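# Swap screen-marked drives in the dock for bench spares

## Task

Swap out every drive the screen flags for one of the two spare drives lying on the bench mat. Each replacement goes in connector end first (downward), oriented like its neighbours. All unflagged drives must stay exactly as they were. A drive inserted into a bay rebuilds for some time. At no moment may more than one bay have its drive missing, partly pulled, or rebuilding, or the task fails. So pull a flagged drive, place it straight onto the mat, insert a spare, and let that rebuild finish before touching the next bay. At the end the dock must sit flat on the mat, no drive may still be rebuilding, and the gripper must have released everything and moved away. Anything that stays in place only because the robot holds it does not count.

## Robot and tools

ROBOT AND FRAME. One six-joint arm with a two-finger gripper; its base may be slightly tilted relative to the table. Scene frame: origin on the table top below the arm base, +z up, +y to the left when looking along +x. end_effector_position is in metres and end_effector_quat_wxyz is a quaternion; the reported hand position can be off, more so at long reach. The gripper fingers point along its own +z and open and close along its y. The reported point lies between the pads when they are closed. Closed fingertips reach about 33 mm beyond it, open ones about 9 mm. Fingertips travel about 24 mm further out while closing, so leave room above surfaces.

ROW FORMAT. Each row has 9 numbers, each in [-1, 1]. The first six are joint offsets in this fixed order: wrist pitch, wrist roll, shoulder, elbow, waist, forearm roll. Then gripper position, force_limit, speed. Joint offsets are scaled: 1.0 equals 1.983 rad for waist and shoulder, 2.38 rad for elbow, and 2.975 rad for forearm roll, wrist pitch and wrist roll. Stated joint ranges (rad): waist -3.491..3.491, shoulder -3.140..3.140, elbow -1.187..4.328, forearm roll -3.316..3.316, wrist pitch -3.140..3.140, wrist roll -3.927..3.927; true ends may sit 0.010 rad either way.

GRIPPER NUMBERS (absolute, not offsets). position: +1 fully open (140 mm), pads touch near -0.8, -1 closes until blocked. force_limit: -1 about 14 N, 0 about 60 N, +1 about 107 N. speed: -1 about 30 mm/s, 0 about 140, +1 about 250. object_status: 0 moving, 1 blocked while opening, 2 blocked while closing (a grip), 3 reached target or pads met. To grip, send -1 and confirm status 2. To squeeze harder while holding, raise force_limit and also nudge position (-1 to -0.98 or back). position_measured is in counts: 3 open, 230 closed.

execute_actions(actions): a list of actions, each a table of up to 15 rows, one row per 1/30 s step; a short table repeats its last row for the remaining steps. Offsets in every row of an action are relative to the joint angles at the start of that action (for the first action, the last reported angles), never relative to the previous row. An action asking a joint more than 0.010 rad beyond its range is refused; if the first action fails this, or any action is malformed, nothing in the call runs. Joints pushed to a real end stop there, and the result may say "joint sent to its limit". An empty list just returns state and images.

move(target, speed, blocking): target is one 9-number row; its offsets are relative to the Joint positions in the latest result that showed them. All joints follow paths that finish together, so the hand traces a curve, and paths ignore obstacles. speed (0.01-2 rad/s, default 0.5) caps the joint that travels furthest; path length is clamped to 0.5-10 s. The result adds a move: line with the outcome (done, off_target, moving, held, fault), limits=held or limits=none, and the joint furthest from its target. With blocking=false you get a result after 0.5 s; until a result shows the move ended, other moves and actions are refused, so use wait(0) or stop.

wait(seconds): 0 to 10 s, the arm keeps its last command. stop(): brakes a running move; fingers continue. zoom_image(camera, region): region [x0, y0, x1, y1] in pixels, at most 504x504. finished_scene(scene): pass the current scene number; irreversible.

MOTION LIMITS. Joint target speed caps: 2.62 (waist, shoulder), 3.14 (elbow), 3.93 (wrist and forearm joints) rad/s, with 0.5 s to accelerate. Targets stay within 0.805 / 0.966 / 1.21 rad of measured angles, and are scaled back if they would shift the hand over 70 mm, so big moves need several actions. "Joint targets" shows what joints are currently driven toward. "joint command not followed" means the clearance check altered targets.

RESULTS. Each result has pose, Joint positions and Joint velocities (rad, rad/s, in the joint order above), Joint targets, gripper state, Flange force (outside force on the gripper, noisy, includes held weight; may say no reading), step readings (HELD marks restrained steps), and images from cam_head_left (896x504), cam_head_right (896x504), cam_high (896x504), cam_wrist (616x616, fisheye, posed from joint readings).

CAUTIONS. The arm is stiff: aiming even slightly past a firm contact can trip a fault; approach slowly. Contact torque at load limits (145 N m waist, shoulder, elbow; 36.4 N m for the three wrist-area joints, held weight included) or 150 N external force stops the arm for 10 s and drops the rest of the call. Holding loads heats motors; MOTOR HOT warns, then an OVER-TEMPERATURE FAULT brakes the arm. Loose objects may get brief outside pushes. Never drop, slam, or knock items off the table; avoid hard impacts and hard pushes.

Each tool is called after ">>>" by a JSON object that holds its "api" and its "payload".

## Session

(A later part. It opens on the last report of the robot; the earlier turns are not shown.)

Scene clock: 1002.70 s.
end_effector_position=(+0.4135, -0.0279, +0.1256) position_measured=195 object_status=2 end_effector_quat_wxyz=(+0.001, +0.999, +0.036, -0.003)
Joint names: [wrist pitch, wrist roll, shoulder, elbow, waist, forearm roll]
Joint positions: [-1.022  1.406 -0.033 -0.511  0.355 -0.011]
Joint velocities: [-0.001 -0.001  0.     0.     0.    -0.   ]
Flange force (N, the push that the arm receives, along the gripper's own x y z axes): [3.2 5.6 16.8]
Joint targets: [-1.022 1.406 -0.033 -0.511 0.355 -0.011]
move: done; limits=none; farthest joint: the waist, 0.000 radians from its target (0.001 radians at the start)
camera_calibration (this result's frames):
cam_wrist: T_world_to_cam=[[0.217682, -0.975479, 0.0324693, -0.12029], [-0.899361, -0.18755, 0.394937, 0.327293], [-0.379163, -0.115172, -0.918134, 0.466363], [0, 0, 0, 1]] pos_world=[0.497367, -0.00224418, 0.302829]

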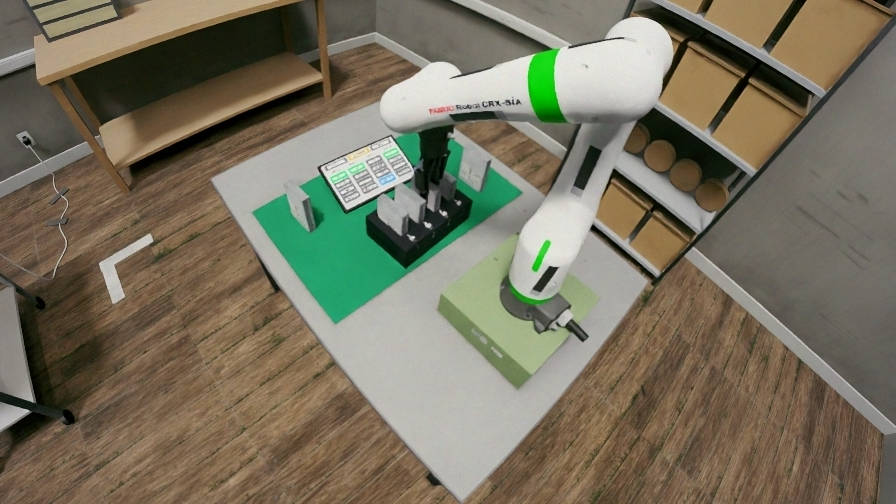

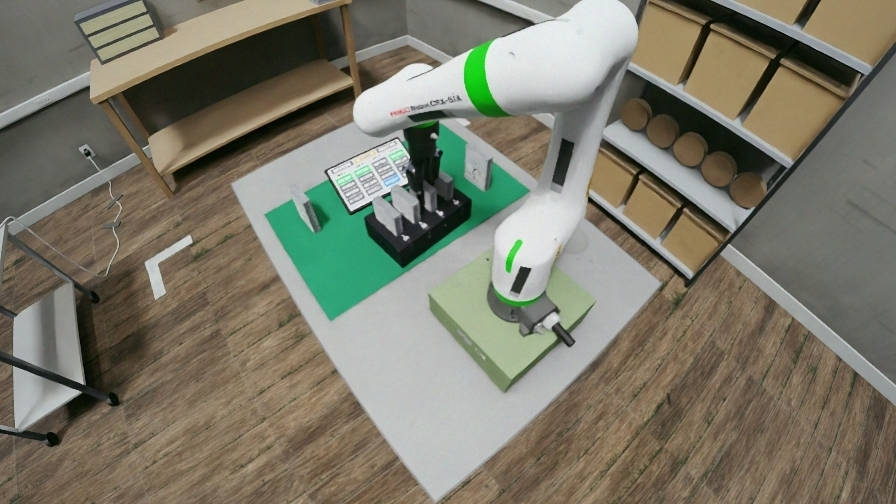

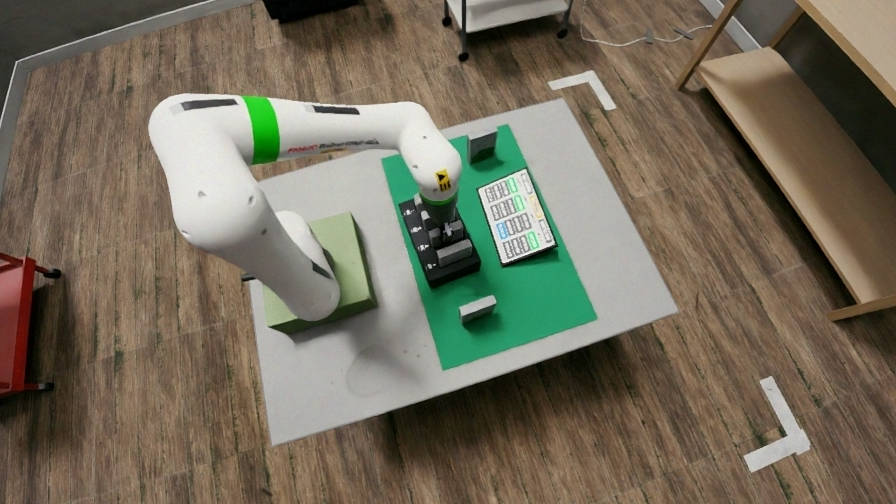

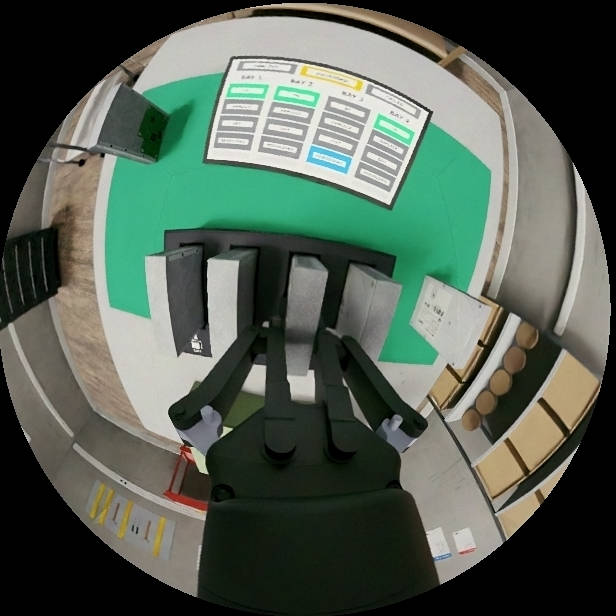

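Latched. Releasing and lifting.

>>> {"api": "execute_actions", "payload": {"actions": [[[0,0,0,0,0,0,-0.157,0.3,0]],[[0,0,0,0,0,0,-0.157,0.3,0]]]}}

>>> {"api": "move", "payload": {"target": [-0.042,0,-0.0358,0.0265,0,0,-0.157,0.3,0], "speed": 0.15}}

>>> {"api": "move", "payload": {"target": [-0.1086,0,-0.0434,0.0996,0,0,-0.157,0.3,0], "speed": 0.4}}

>>> {"api": "wait", "payload": {"seconds": 10}}

>>> {"api": "wait", "payload": {"seconds": 10}}

>>> {"api": "wait", "payload": {"seconds": 10}}

Scene clock: 1008.63 s.
end_effector_position=(+0.4136, -0.0279, +0.1256) position_measured=149 object_status=3 end_effector_quat_wxyz=(+0.001, +0.999, +0.036, -0.003)
Joint names: [wrist pitch, wrist roll, shoulder, elbow, waist, forearm roll]
Joint positions: [-1.021  1.406 -0.033 -0.511  0.355 -0.011]
Joint velocities: [-0.001  0.001 -0.    -0.001  0.    -0.001]
Flange force (N, the push that the arm receives, along the gripper's own x y z axes): [11.2 0.8 -1.1]
Flange force at the end of the 1st action (N, along the gripper's axes at the end of the call): [9.1 -1.4 0.3]
Joint targets: [-1.021 1.406 -0.033 -0.511 0.355 -0.011]
Step readings (joint positions; steps 1 to 15: 1st action; 16 to 30: 2nd action):
0: [-1.022 1.406 -0.033 -0.511 0.355 -0.011]
1: [-1.022 1.406 -0.033 -0.511 0.355 -0.011]
2: [-1.021 1.406 -0.033 -0.511 0.355 -0.011]
4: [-1.021 1.406 -0.033 -0.511 0.355 -0.011]
8: [-1.021 1.406 -0.033 -0.511 0.355 -0.011]
15: [-1.021 1.406 -0.033 -0.511 0.355 -0.011]
16: [-1.021 1.406 -0.033 -0.511 0.355 -0.011]
17: [-1.021 1.406 -0.033 -0.511 0.355 -0.011]
19: [-1.021 1.406 -0.033 -0.511 0.355 -0.011]
23: [-1.021 1.406 -0.033 -0.511 0.355 -0.011]
30: Joint positions above
camera_calibration (this result's frames):
cam_wrist: T_world_to_cam=[[0.217811, -0.975445, 0.0326411, -0.120414], [-0.899441, -0.187631, 0.394717, 0.327444], [-0.3789, -0.115332, -0.918223, 0.46632], [0, 0, 0, 1]] pos_world=[0.497432, -0.00223715, 0.302869]

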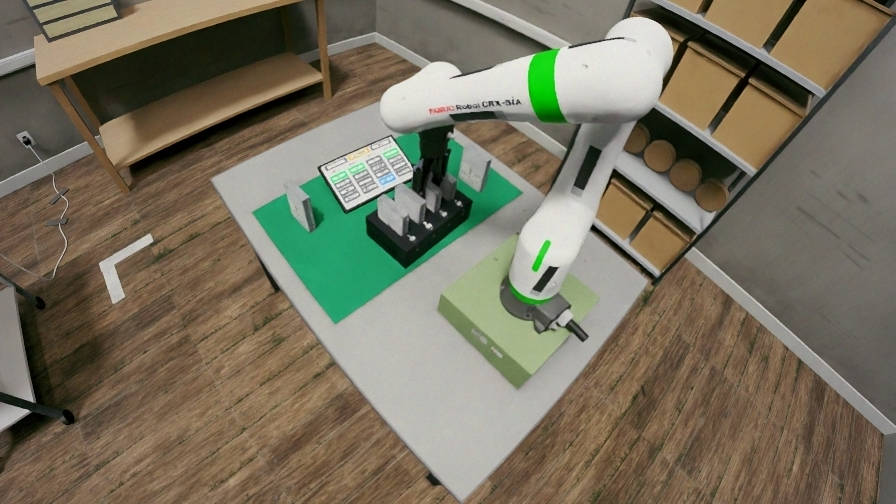

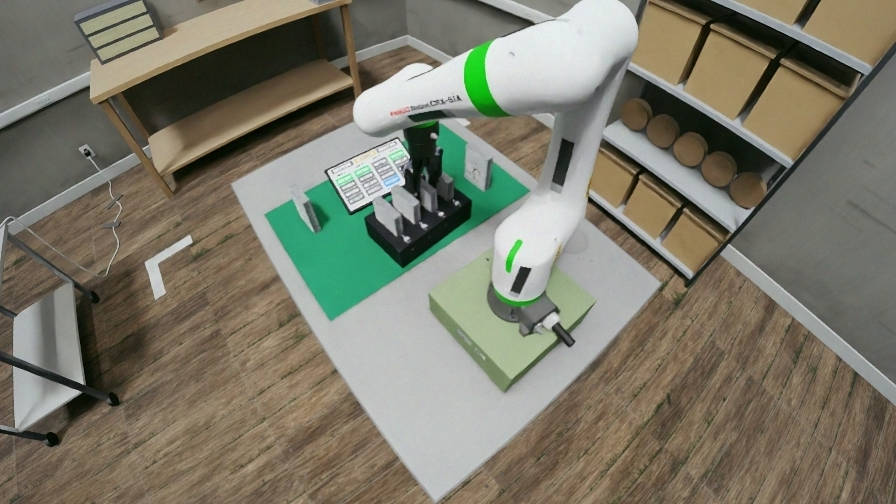

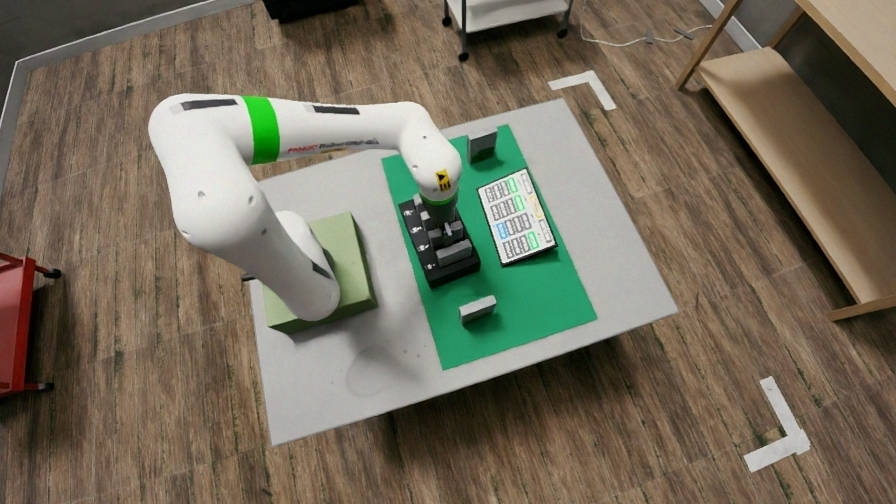

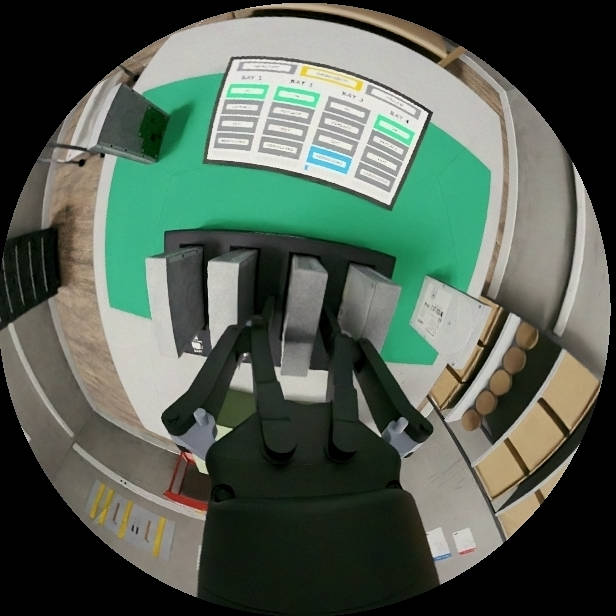

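Scene clock: 1009.73 s.
end_effector_position=(+0.4148, -0.0269, +0.1766) position_measured=149 object_status=3 end_effector_quat_wxyz=(-0.001, +0.999, +0.036, +0.001)
Joint names: [wrist pitch, wrist roll, shoulder, elbow, waist, forearm roll]
Joint positions: [-1.146  1.406 -0.104 -0.448  0.355 -0.011]
Joint velocities: [-0.     0.     0.    -0.001 -0.    -0.   ]
Flange force (N, the push that the arm receives, along the gripper's own x y z axes): [9.4 2.2 0.0]
Joint targets: [-1.146 1.406 -0.104 -0.448 0.355 -0.011]
move: done; limits=none; farthest joint: the waist, 0.000 radians from its target (0.000 radians at the start)
camera_calibration (this result's frames):
cam_wrist: T_world_to_cam=[[0.218816, -0.975248, 0.0317822, -0.121587], [-0.90259, -0.189923, 0.386341, 0.31127], [-0.370743, -0.113224, -0.921808, 0.511034], [0, 0, 0, 1]] pos_world=[0.497017, -0.00159894, 0.354683]

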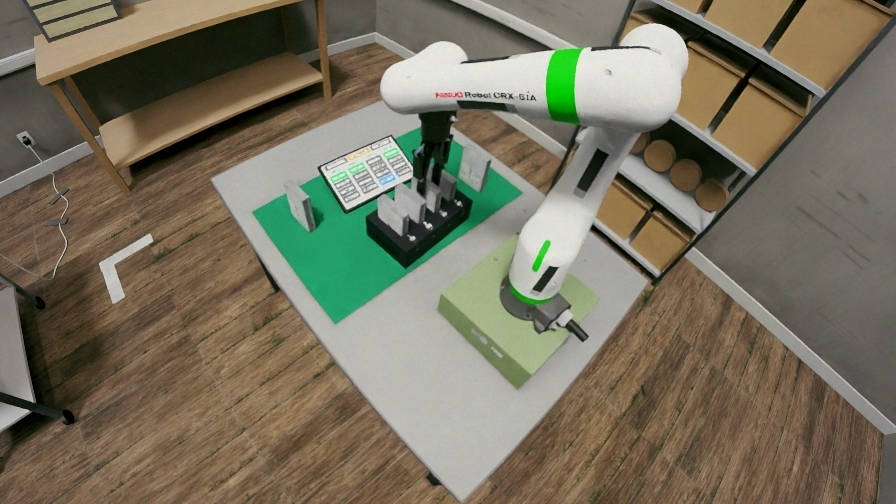

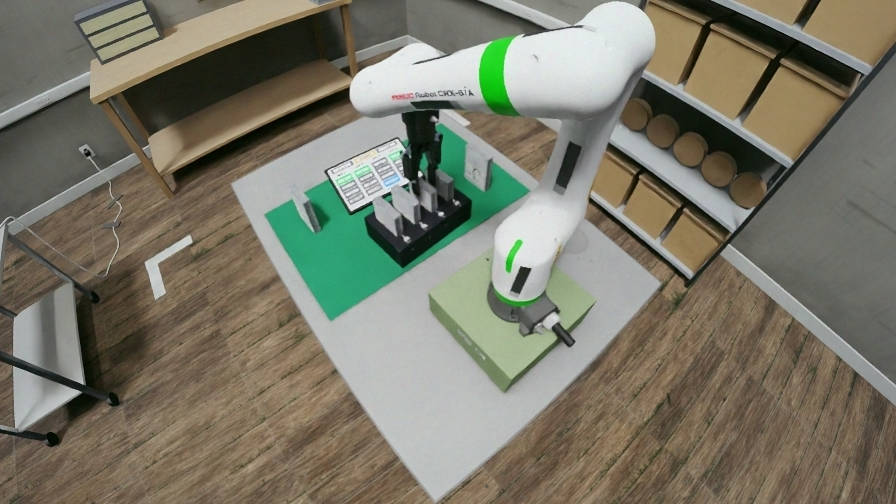

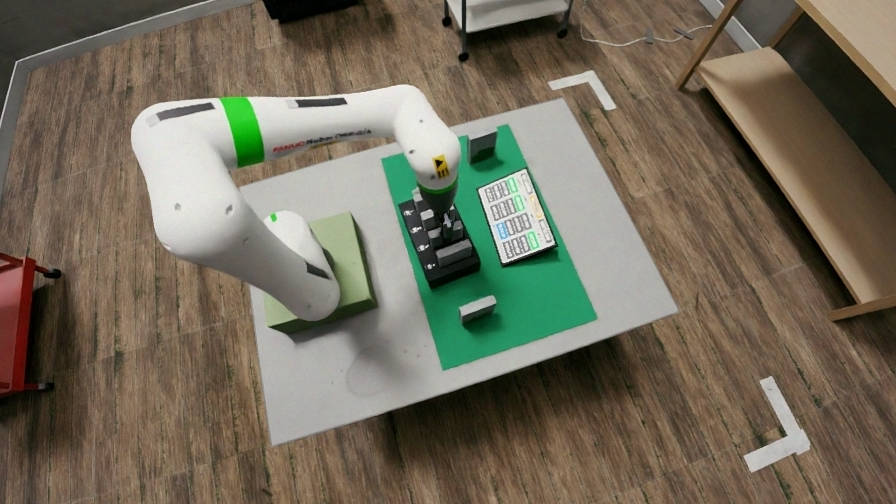

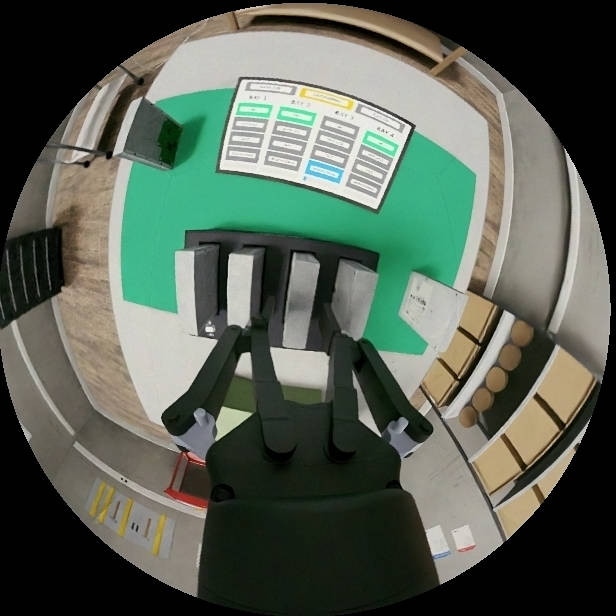

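Scene clock: 1010.90 s.
end_effector_position=(+0.4153, -0.0252, +0.3077) position_measured=149 object_status=3 end_effector_quat_wxyz=(-0.001, +0.999, +0.038, +0.001)
Joint names: [wrist pitch, wrist roll, shoulder, elbow, waist, forearm roll]
Joint positions: [-1.469  1.406 -0.19  -0.211  0.355 -0.011]
Joint velocities: [-0.     0.    -0.     0.001 -0.    -0.001]
Flange force (N, the push that the arm receives, along the gripper's own x y z axes): [8.4 -0.7 -3.1]
Joint targets: [-1.469 1.406 -0.190 -0.211 0.355 -0.011]
move: done; limits=none; farthest joint: the waist, 0.000 radians from its target (0.000 radians at the start)
camera_calibration (this result's frames):
cam_wrist: T_world_to_cam=[[0.222203, -0.974512, 0.0308563, -0.12525], [-0.901878, -0.193411, 0.386274, 0.261016], [-0.370461, -0.11366, -0.921868, 0.632169], [0, 0, 0, 1]] pos_world=[0.49743, 0.000277889, 0.485818]

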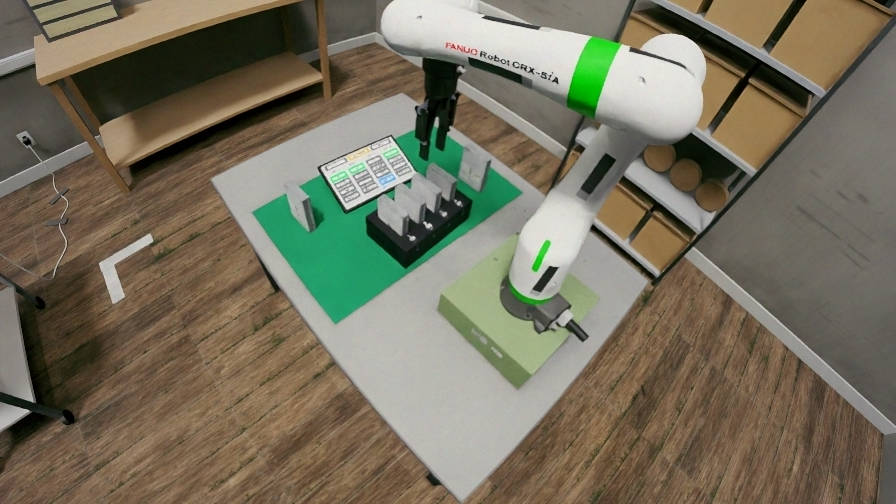

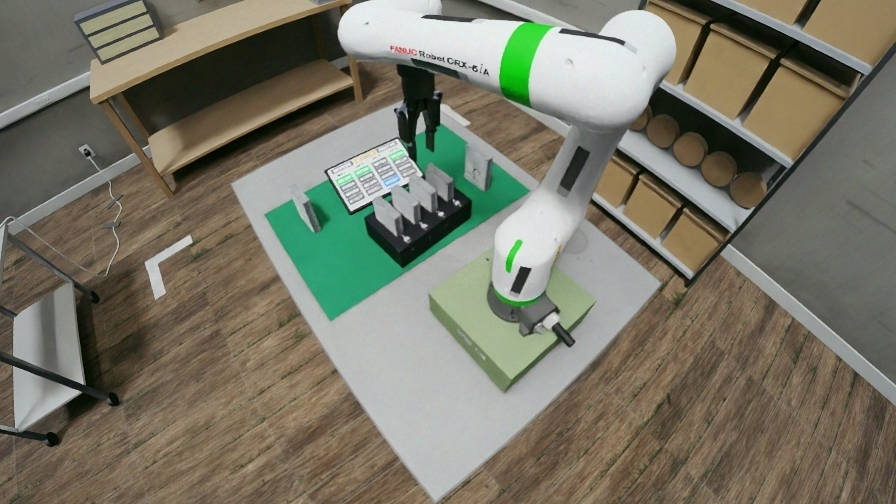

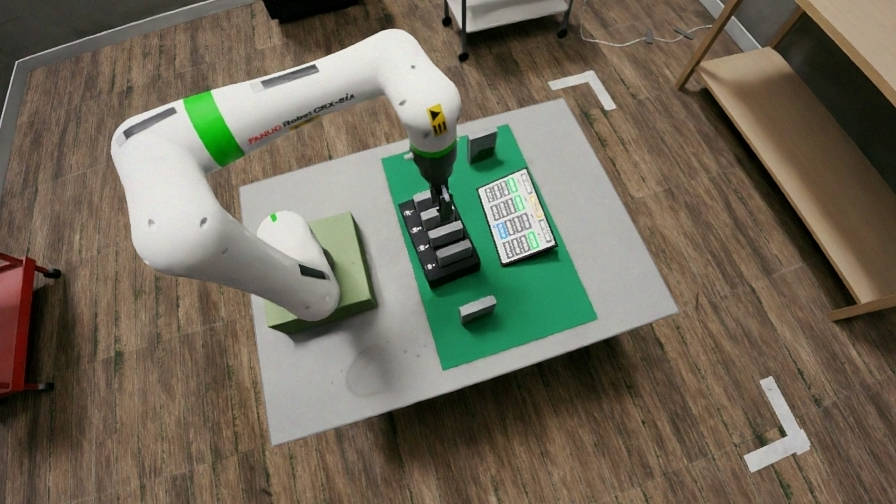

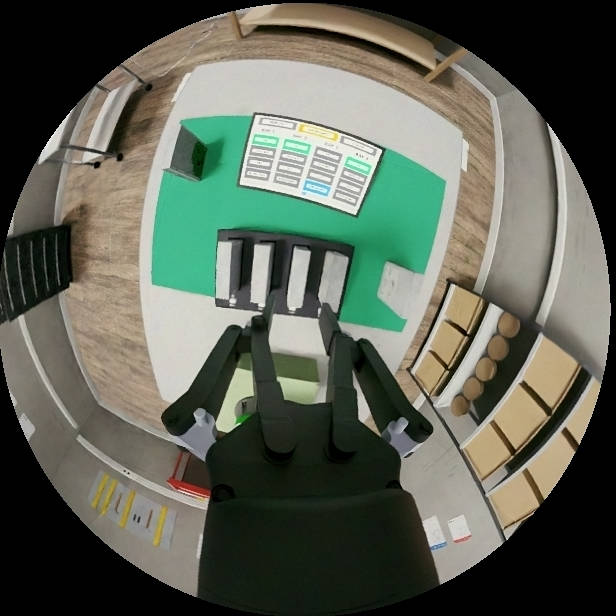

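Scene clock: 1020.90 s.
end_effector_position=(+0.4153, -0.0252, +0.3077) position_measured=149 object_status=3 end_effector_quat_wxyz=(-0.001, +0.999, +0.038, +0.001)
Joint names: [wrist pitch, wrist roll, shoulder, elbow, waist, forearm roll]
Joint positions: [-1.469  1.406 -0.19  -0.211  0.355 -0.011]
Joint velocities: [ 0.001  0.001  0.     0.001 -0.    -0.001]
Flange force (N, the push that the arm receives, along the gripper's own x y z axes): [8.2 0.6 -4.2]
Joint targets: [-1.469 1.406 -0.190 -0.211 0.355 -0.011]
wait: 10.00 s; at rest by 0.17 s
camera_calibration (this result's frames):
cam_wrist: T_world_to_cam=[[0.222205, -0.974512, 0.0308577, -0.125251], [-0.90185, -0.193403, 0.386345, 0.260993], [-0.37053, -0.113677, -0.921838, 0.63217], [0, 0, 0, 1]] pos_world=[0.497446, 0.000281592, 0.485789]

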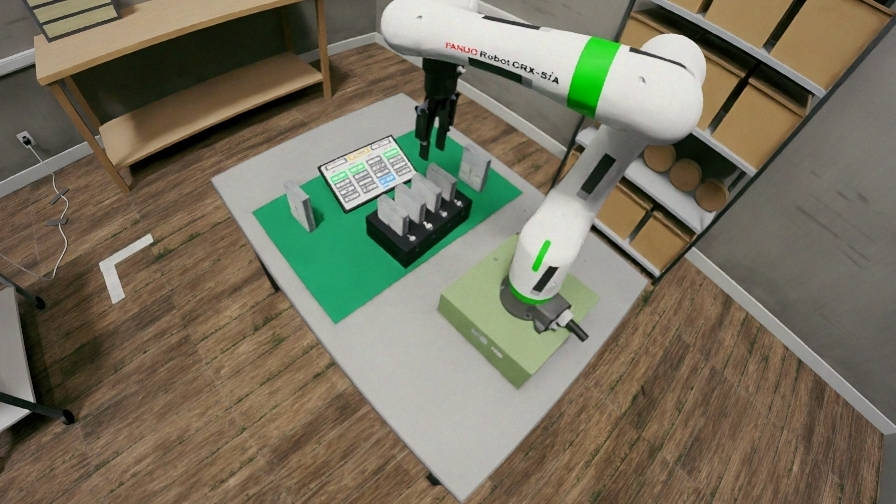

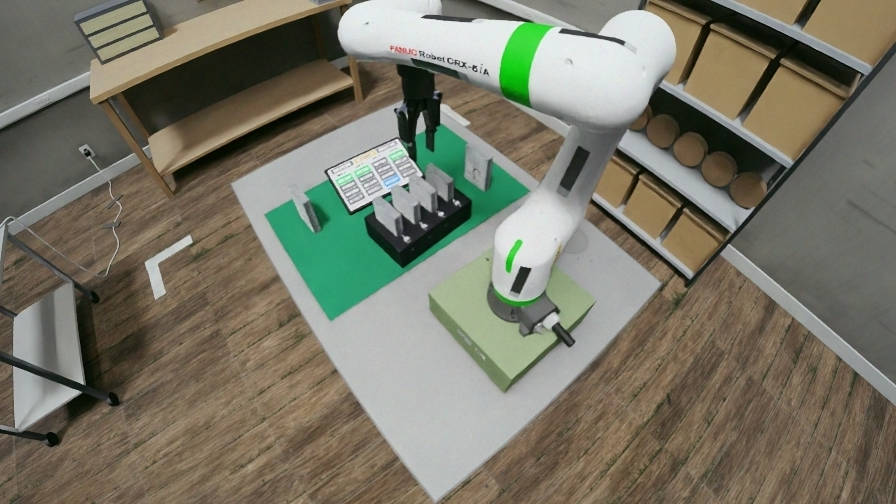

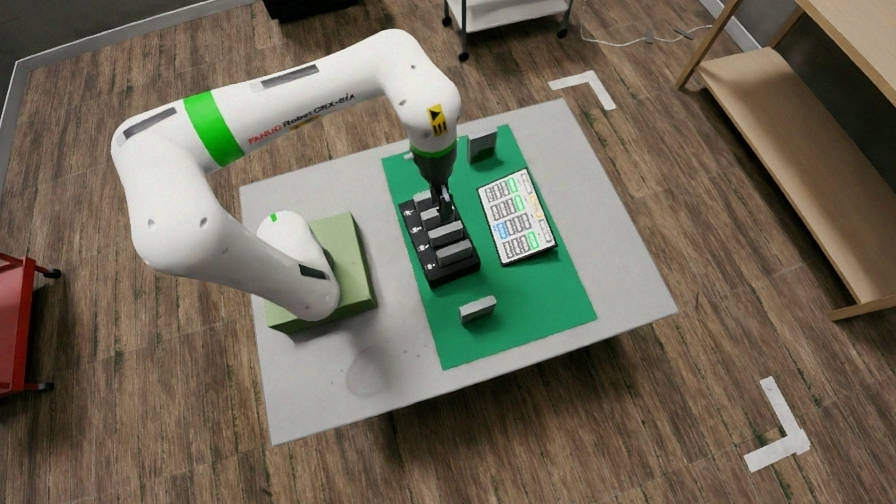

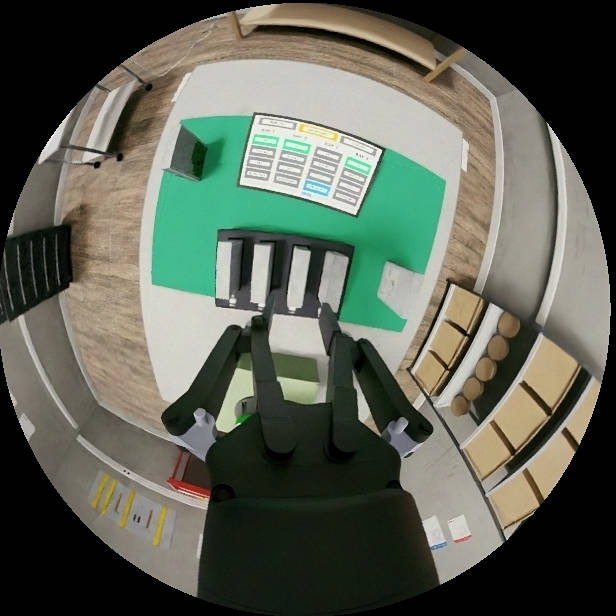

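Scene clock: 1030.90 s.
end_effector_position=(+0.4153, -0.0252, +0.3077) position_measured=149 object_status=3 end_effector_quat_wxyz=(-0.001, +0.999, +0.038, +0.001)
Joint names: [wrist pitch, wrist roll, shoulder, elbow, waist, forearm roll]
Joint positions: [-1.469  1.406 -0.19  -0.211  0.355 -0.011]
Joint velocities: [-0.     0.    -0.     0.    -0.    -0.001]
Flange force (N, the push that the arm receives, along the gripper's own x y z axes): [7.4 2.1 -4.7]
Joint targets: [-1.469 1.406 -0.190 -0.211 0.355 -0.011]
wait: 10.00 s; at rest by 0.17 s
camera_calibration (this result's frames):
cam_wrist: T_world_to_cam=[[0.222205, -0.974512, 0.0308576, -0.125251], [-0.90185, -0.193403, 0.386345, 0.260993], [-0.37053, -0.113677, -0.921838, 0.63217], [0, 0, 0, 1]] pos_world=[0.497446, 0.000281594, 0.485789]

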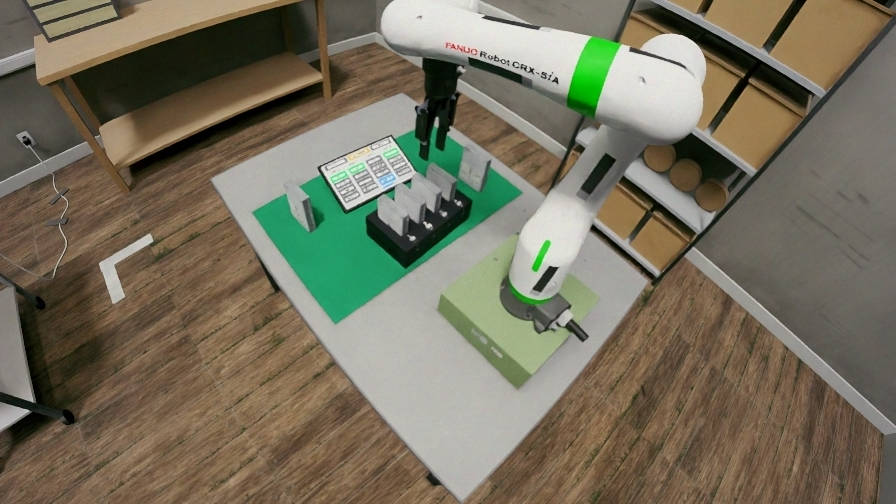

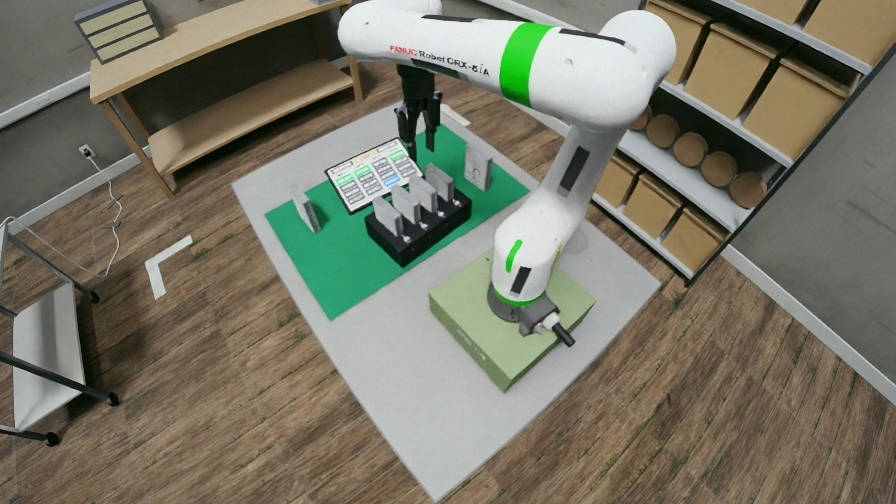

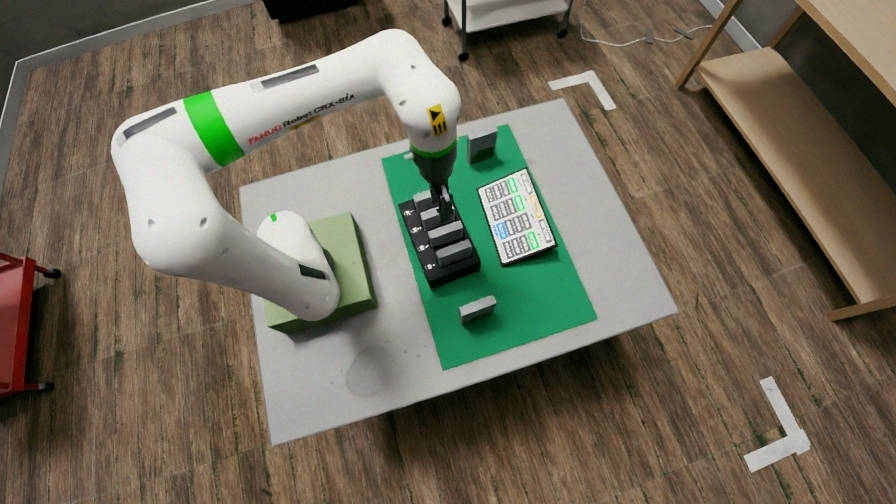

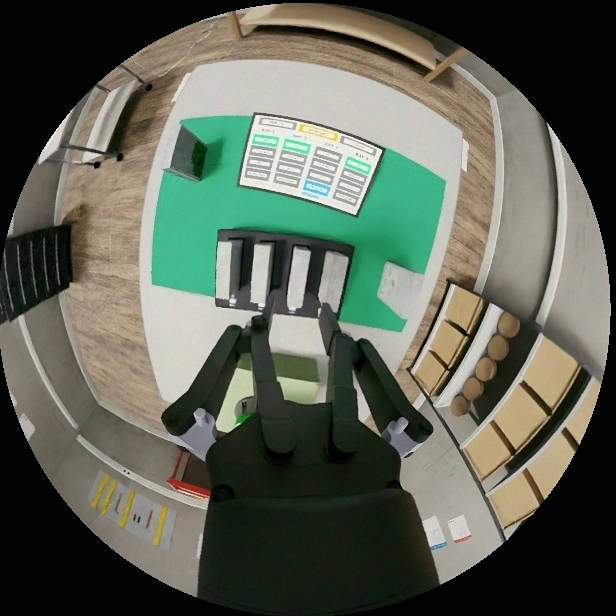

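Scene clock: 1040.90 s.
end_effector_position=(+0.4153, -0.0252, +0.3077) position_measured=149 object_status=3 end_effector_quat_wxyz=(-0.001, +0.999, +0.038, +0.001)
Joint names: [wrist pitch, wrist roll, shoulder, elbow, waist, forearm roll]
Joint positions: [-1.469  1.406 -0.19  -0.211  0.355 -0.011]
Joint velocities: [ 0.001 -0.001  0.     0.     0.    -0.   ]
Flange force (N, the push that the arm receives, along the gripper's own x y z axes): [4.4 0.7 -2.8]
Joint targets: [-1.469 1.406 -0.190 -0.211 0.355 -0.011]
wait: 10.00 s; at rest by 0.17 s
camera_calibration (this result's frames):
cam_wrist: T_world_to_cam=[[0.222205, -0.974512, 0.0308577, -0.125251], [-0.90185, -0.193403, 0.386345, 0.260993], [-0.37053, -0.113677, -0.921838, 0.63217], [0, 0, 0, 1]] pos_world=[0.497446, 0.000281592, 0.485789]

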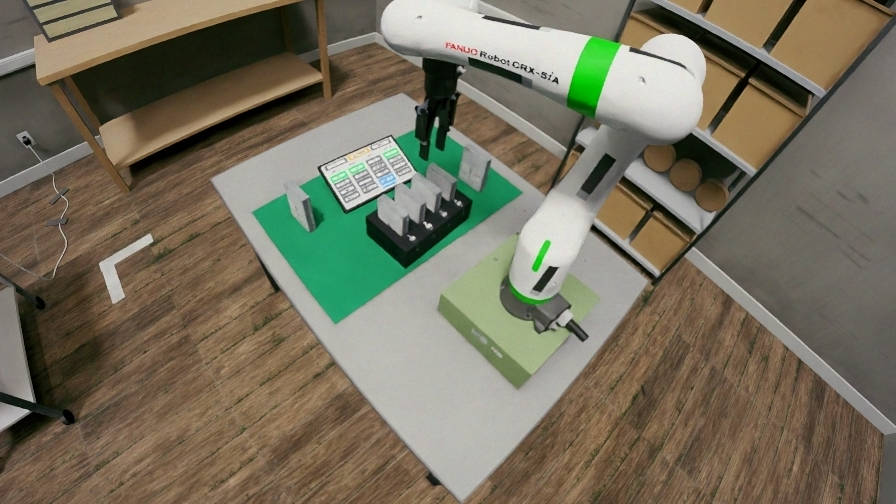

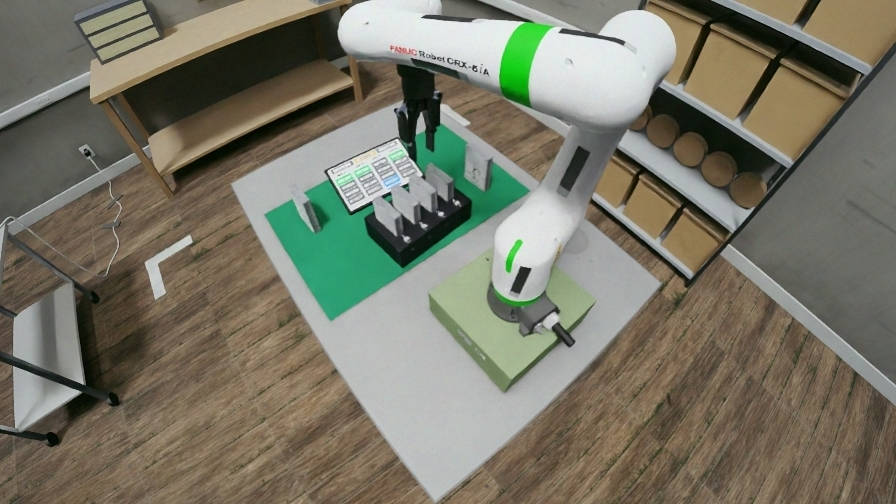

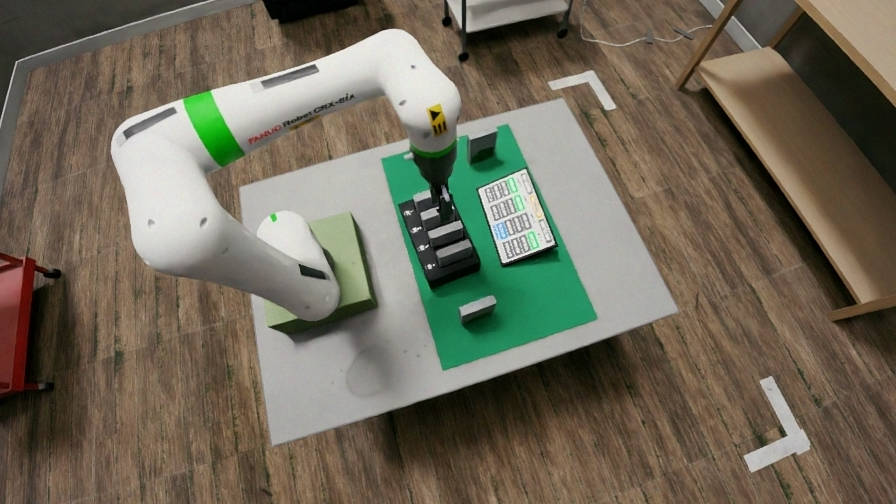

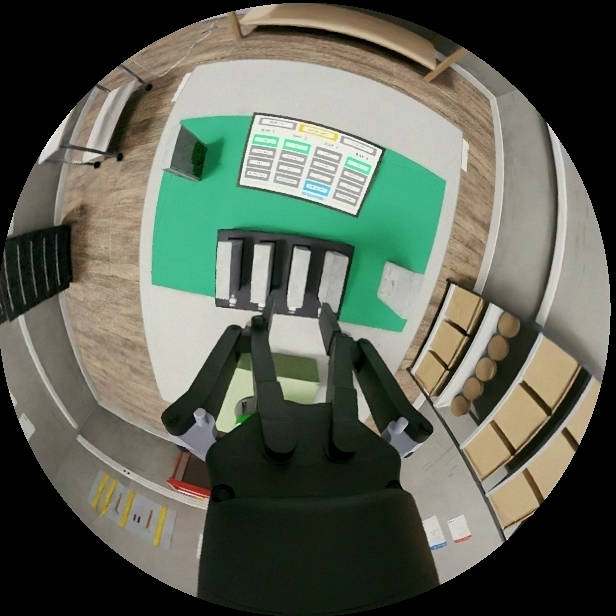

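>>> {"api": "wait", "payload": {"seconds": 10}}

>>> {"api": "zoom_image", "payload": {"camera": "cam_wrist", "region": [220,100,400,230]}}

Scene clock: 1053.07 s.
end_effector_position=(+0.4153, -0.0252, +0.3077) position_measured=149 object_status=3 end_effector_quat_wxyz=(-0.001, +0.999, +0.038, +0.001)
Joint names: [wrist pitch, wrist roll, shoulder, elbow, waist, forearm roll]
Joint positions: [-1.469  1.406 -0.19  -0.211  0.355 -0.011]
Joint velocities: [-0.     0.001 -0.     0.001  0.     0.   ]
Flange force (N, the push that the arm receives, along the gripper's own x y z axes): [8.5 1.7 -3.3]
Joint targets: [-1.469 1.406 -0.190 -0.211 0.355 -0.011]
wait: 10.00 s; at rest from the start
camera_calibration (this result's frames):
cam_wrist: T_world_to_cam=[[0.222205, -0.974512, 0.0308576, -0.125251], [-0.901849, -0.193403, 0.386345, 0.260993], [-0.37053, -0.113677, -0.921838, 0.63217], [0, 0, 0, 1]] pos_world=[0.497446, 0.000281552, 0.485789]

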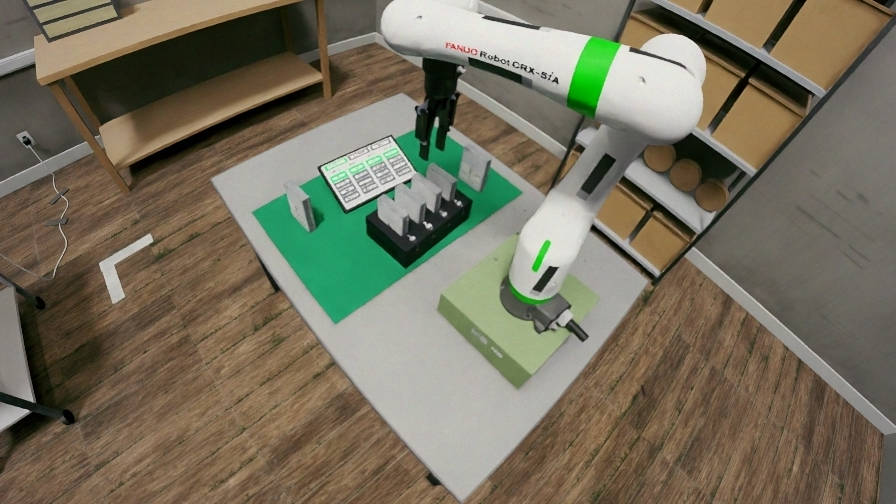

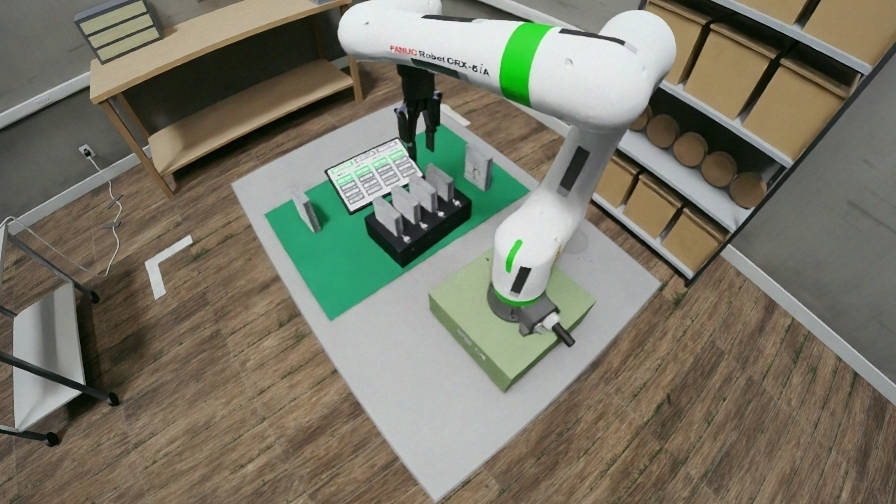

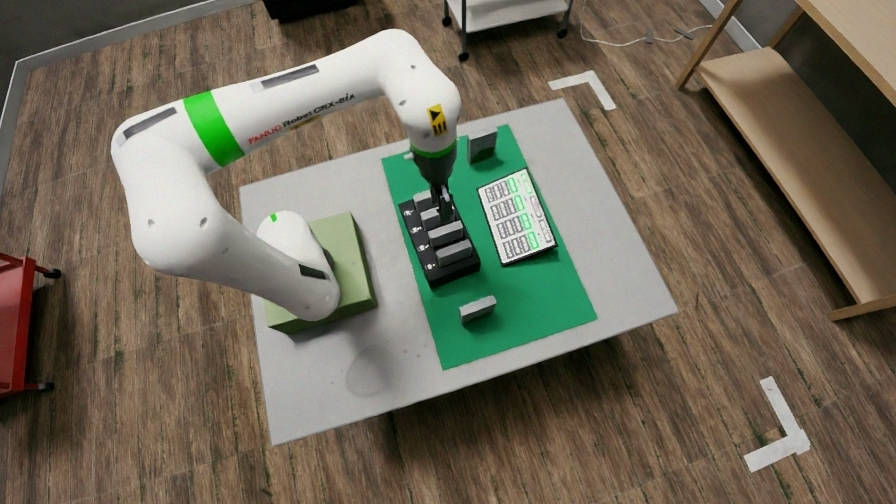

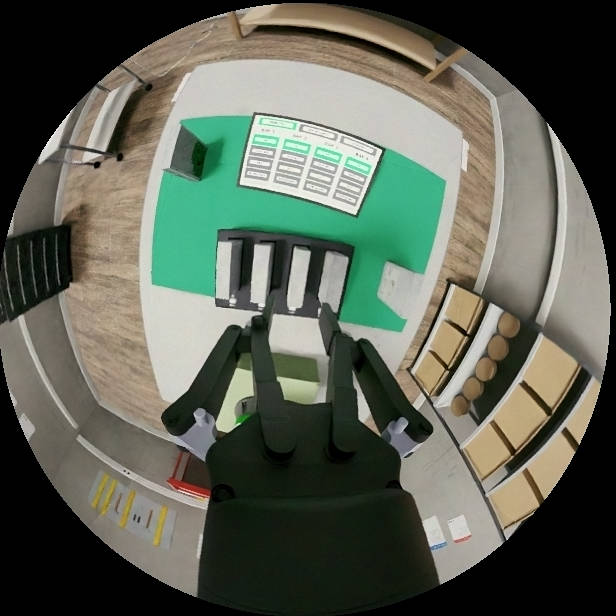

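Region (220, 100, 400, 230) of cam_wrist's 616x616 image, scaled by 2.800, with more detail than that image has.

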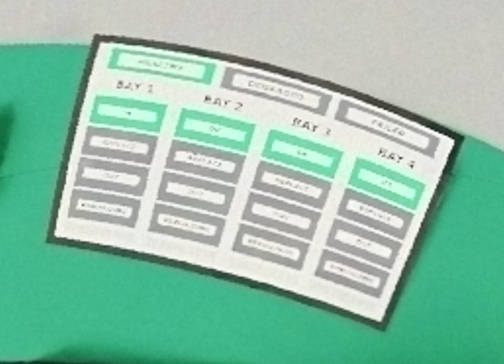

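>>> {"api": "finished_scene", "payload": {"scene": 1}}

The scene is finished: the task was done.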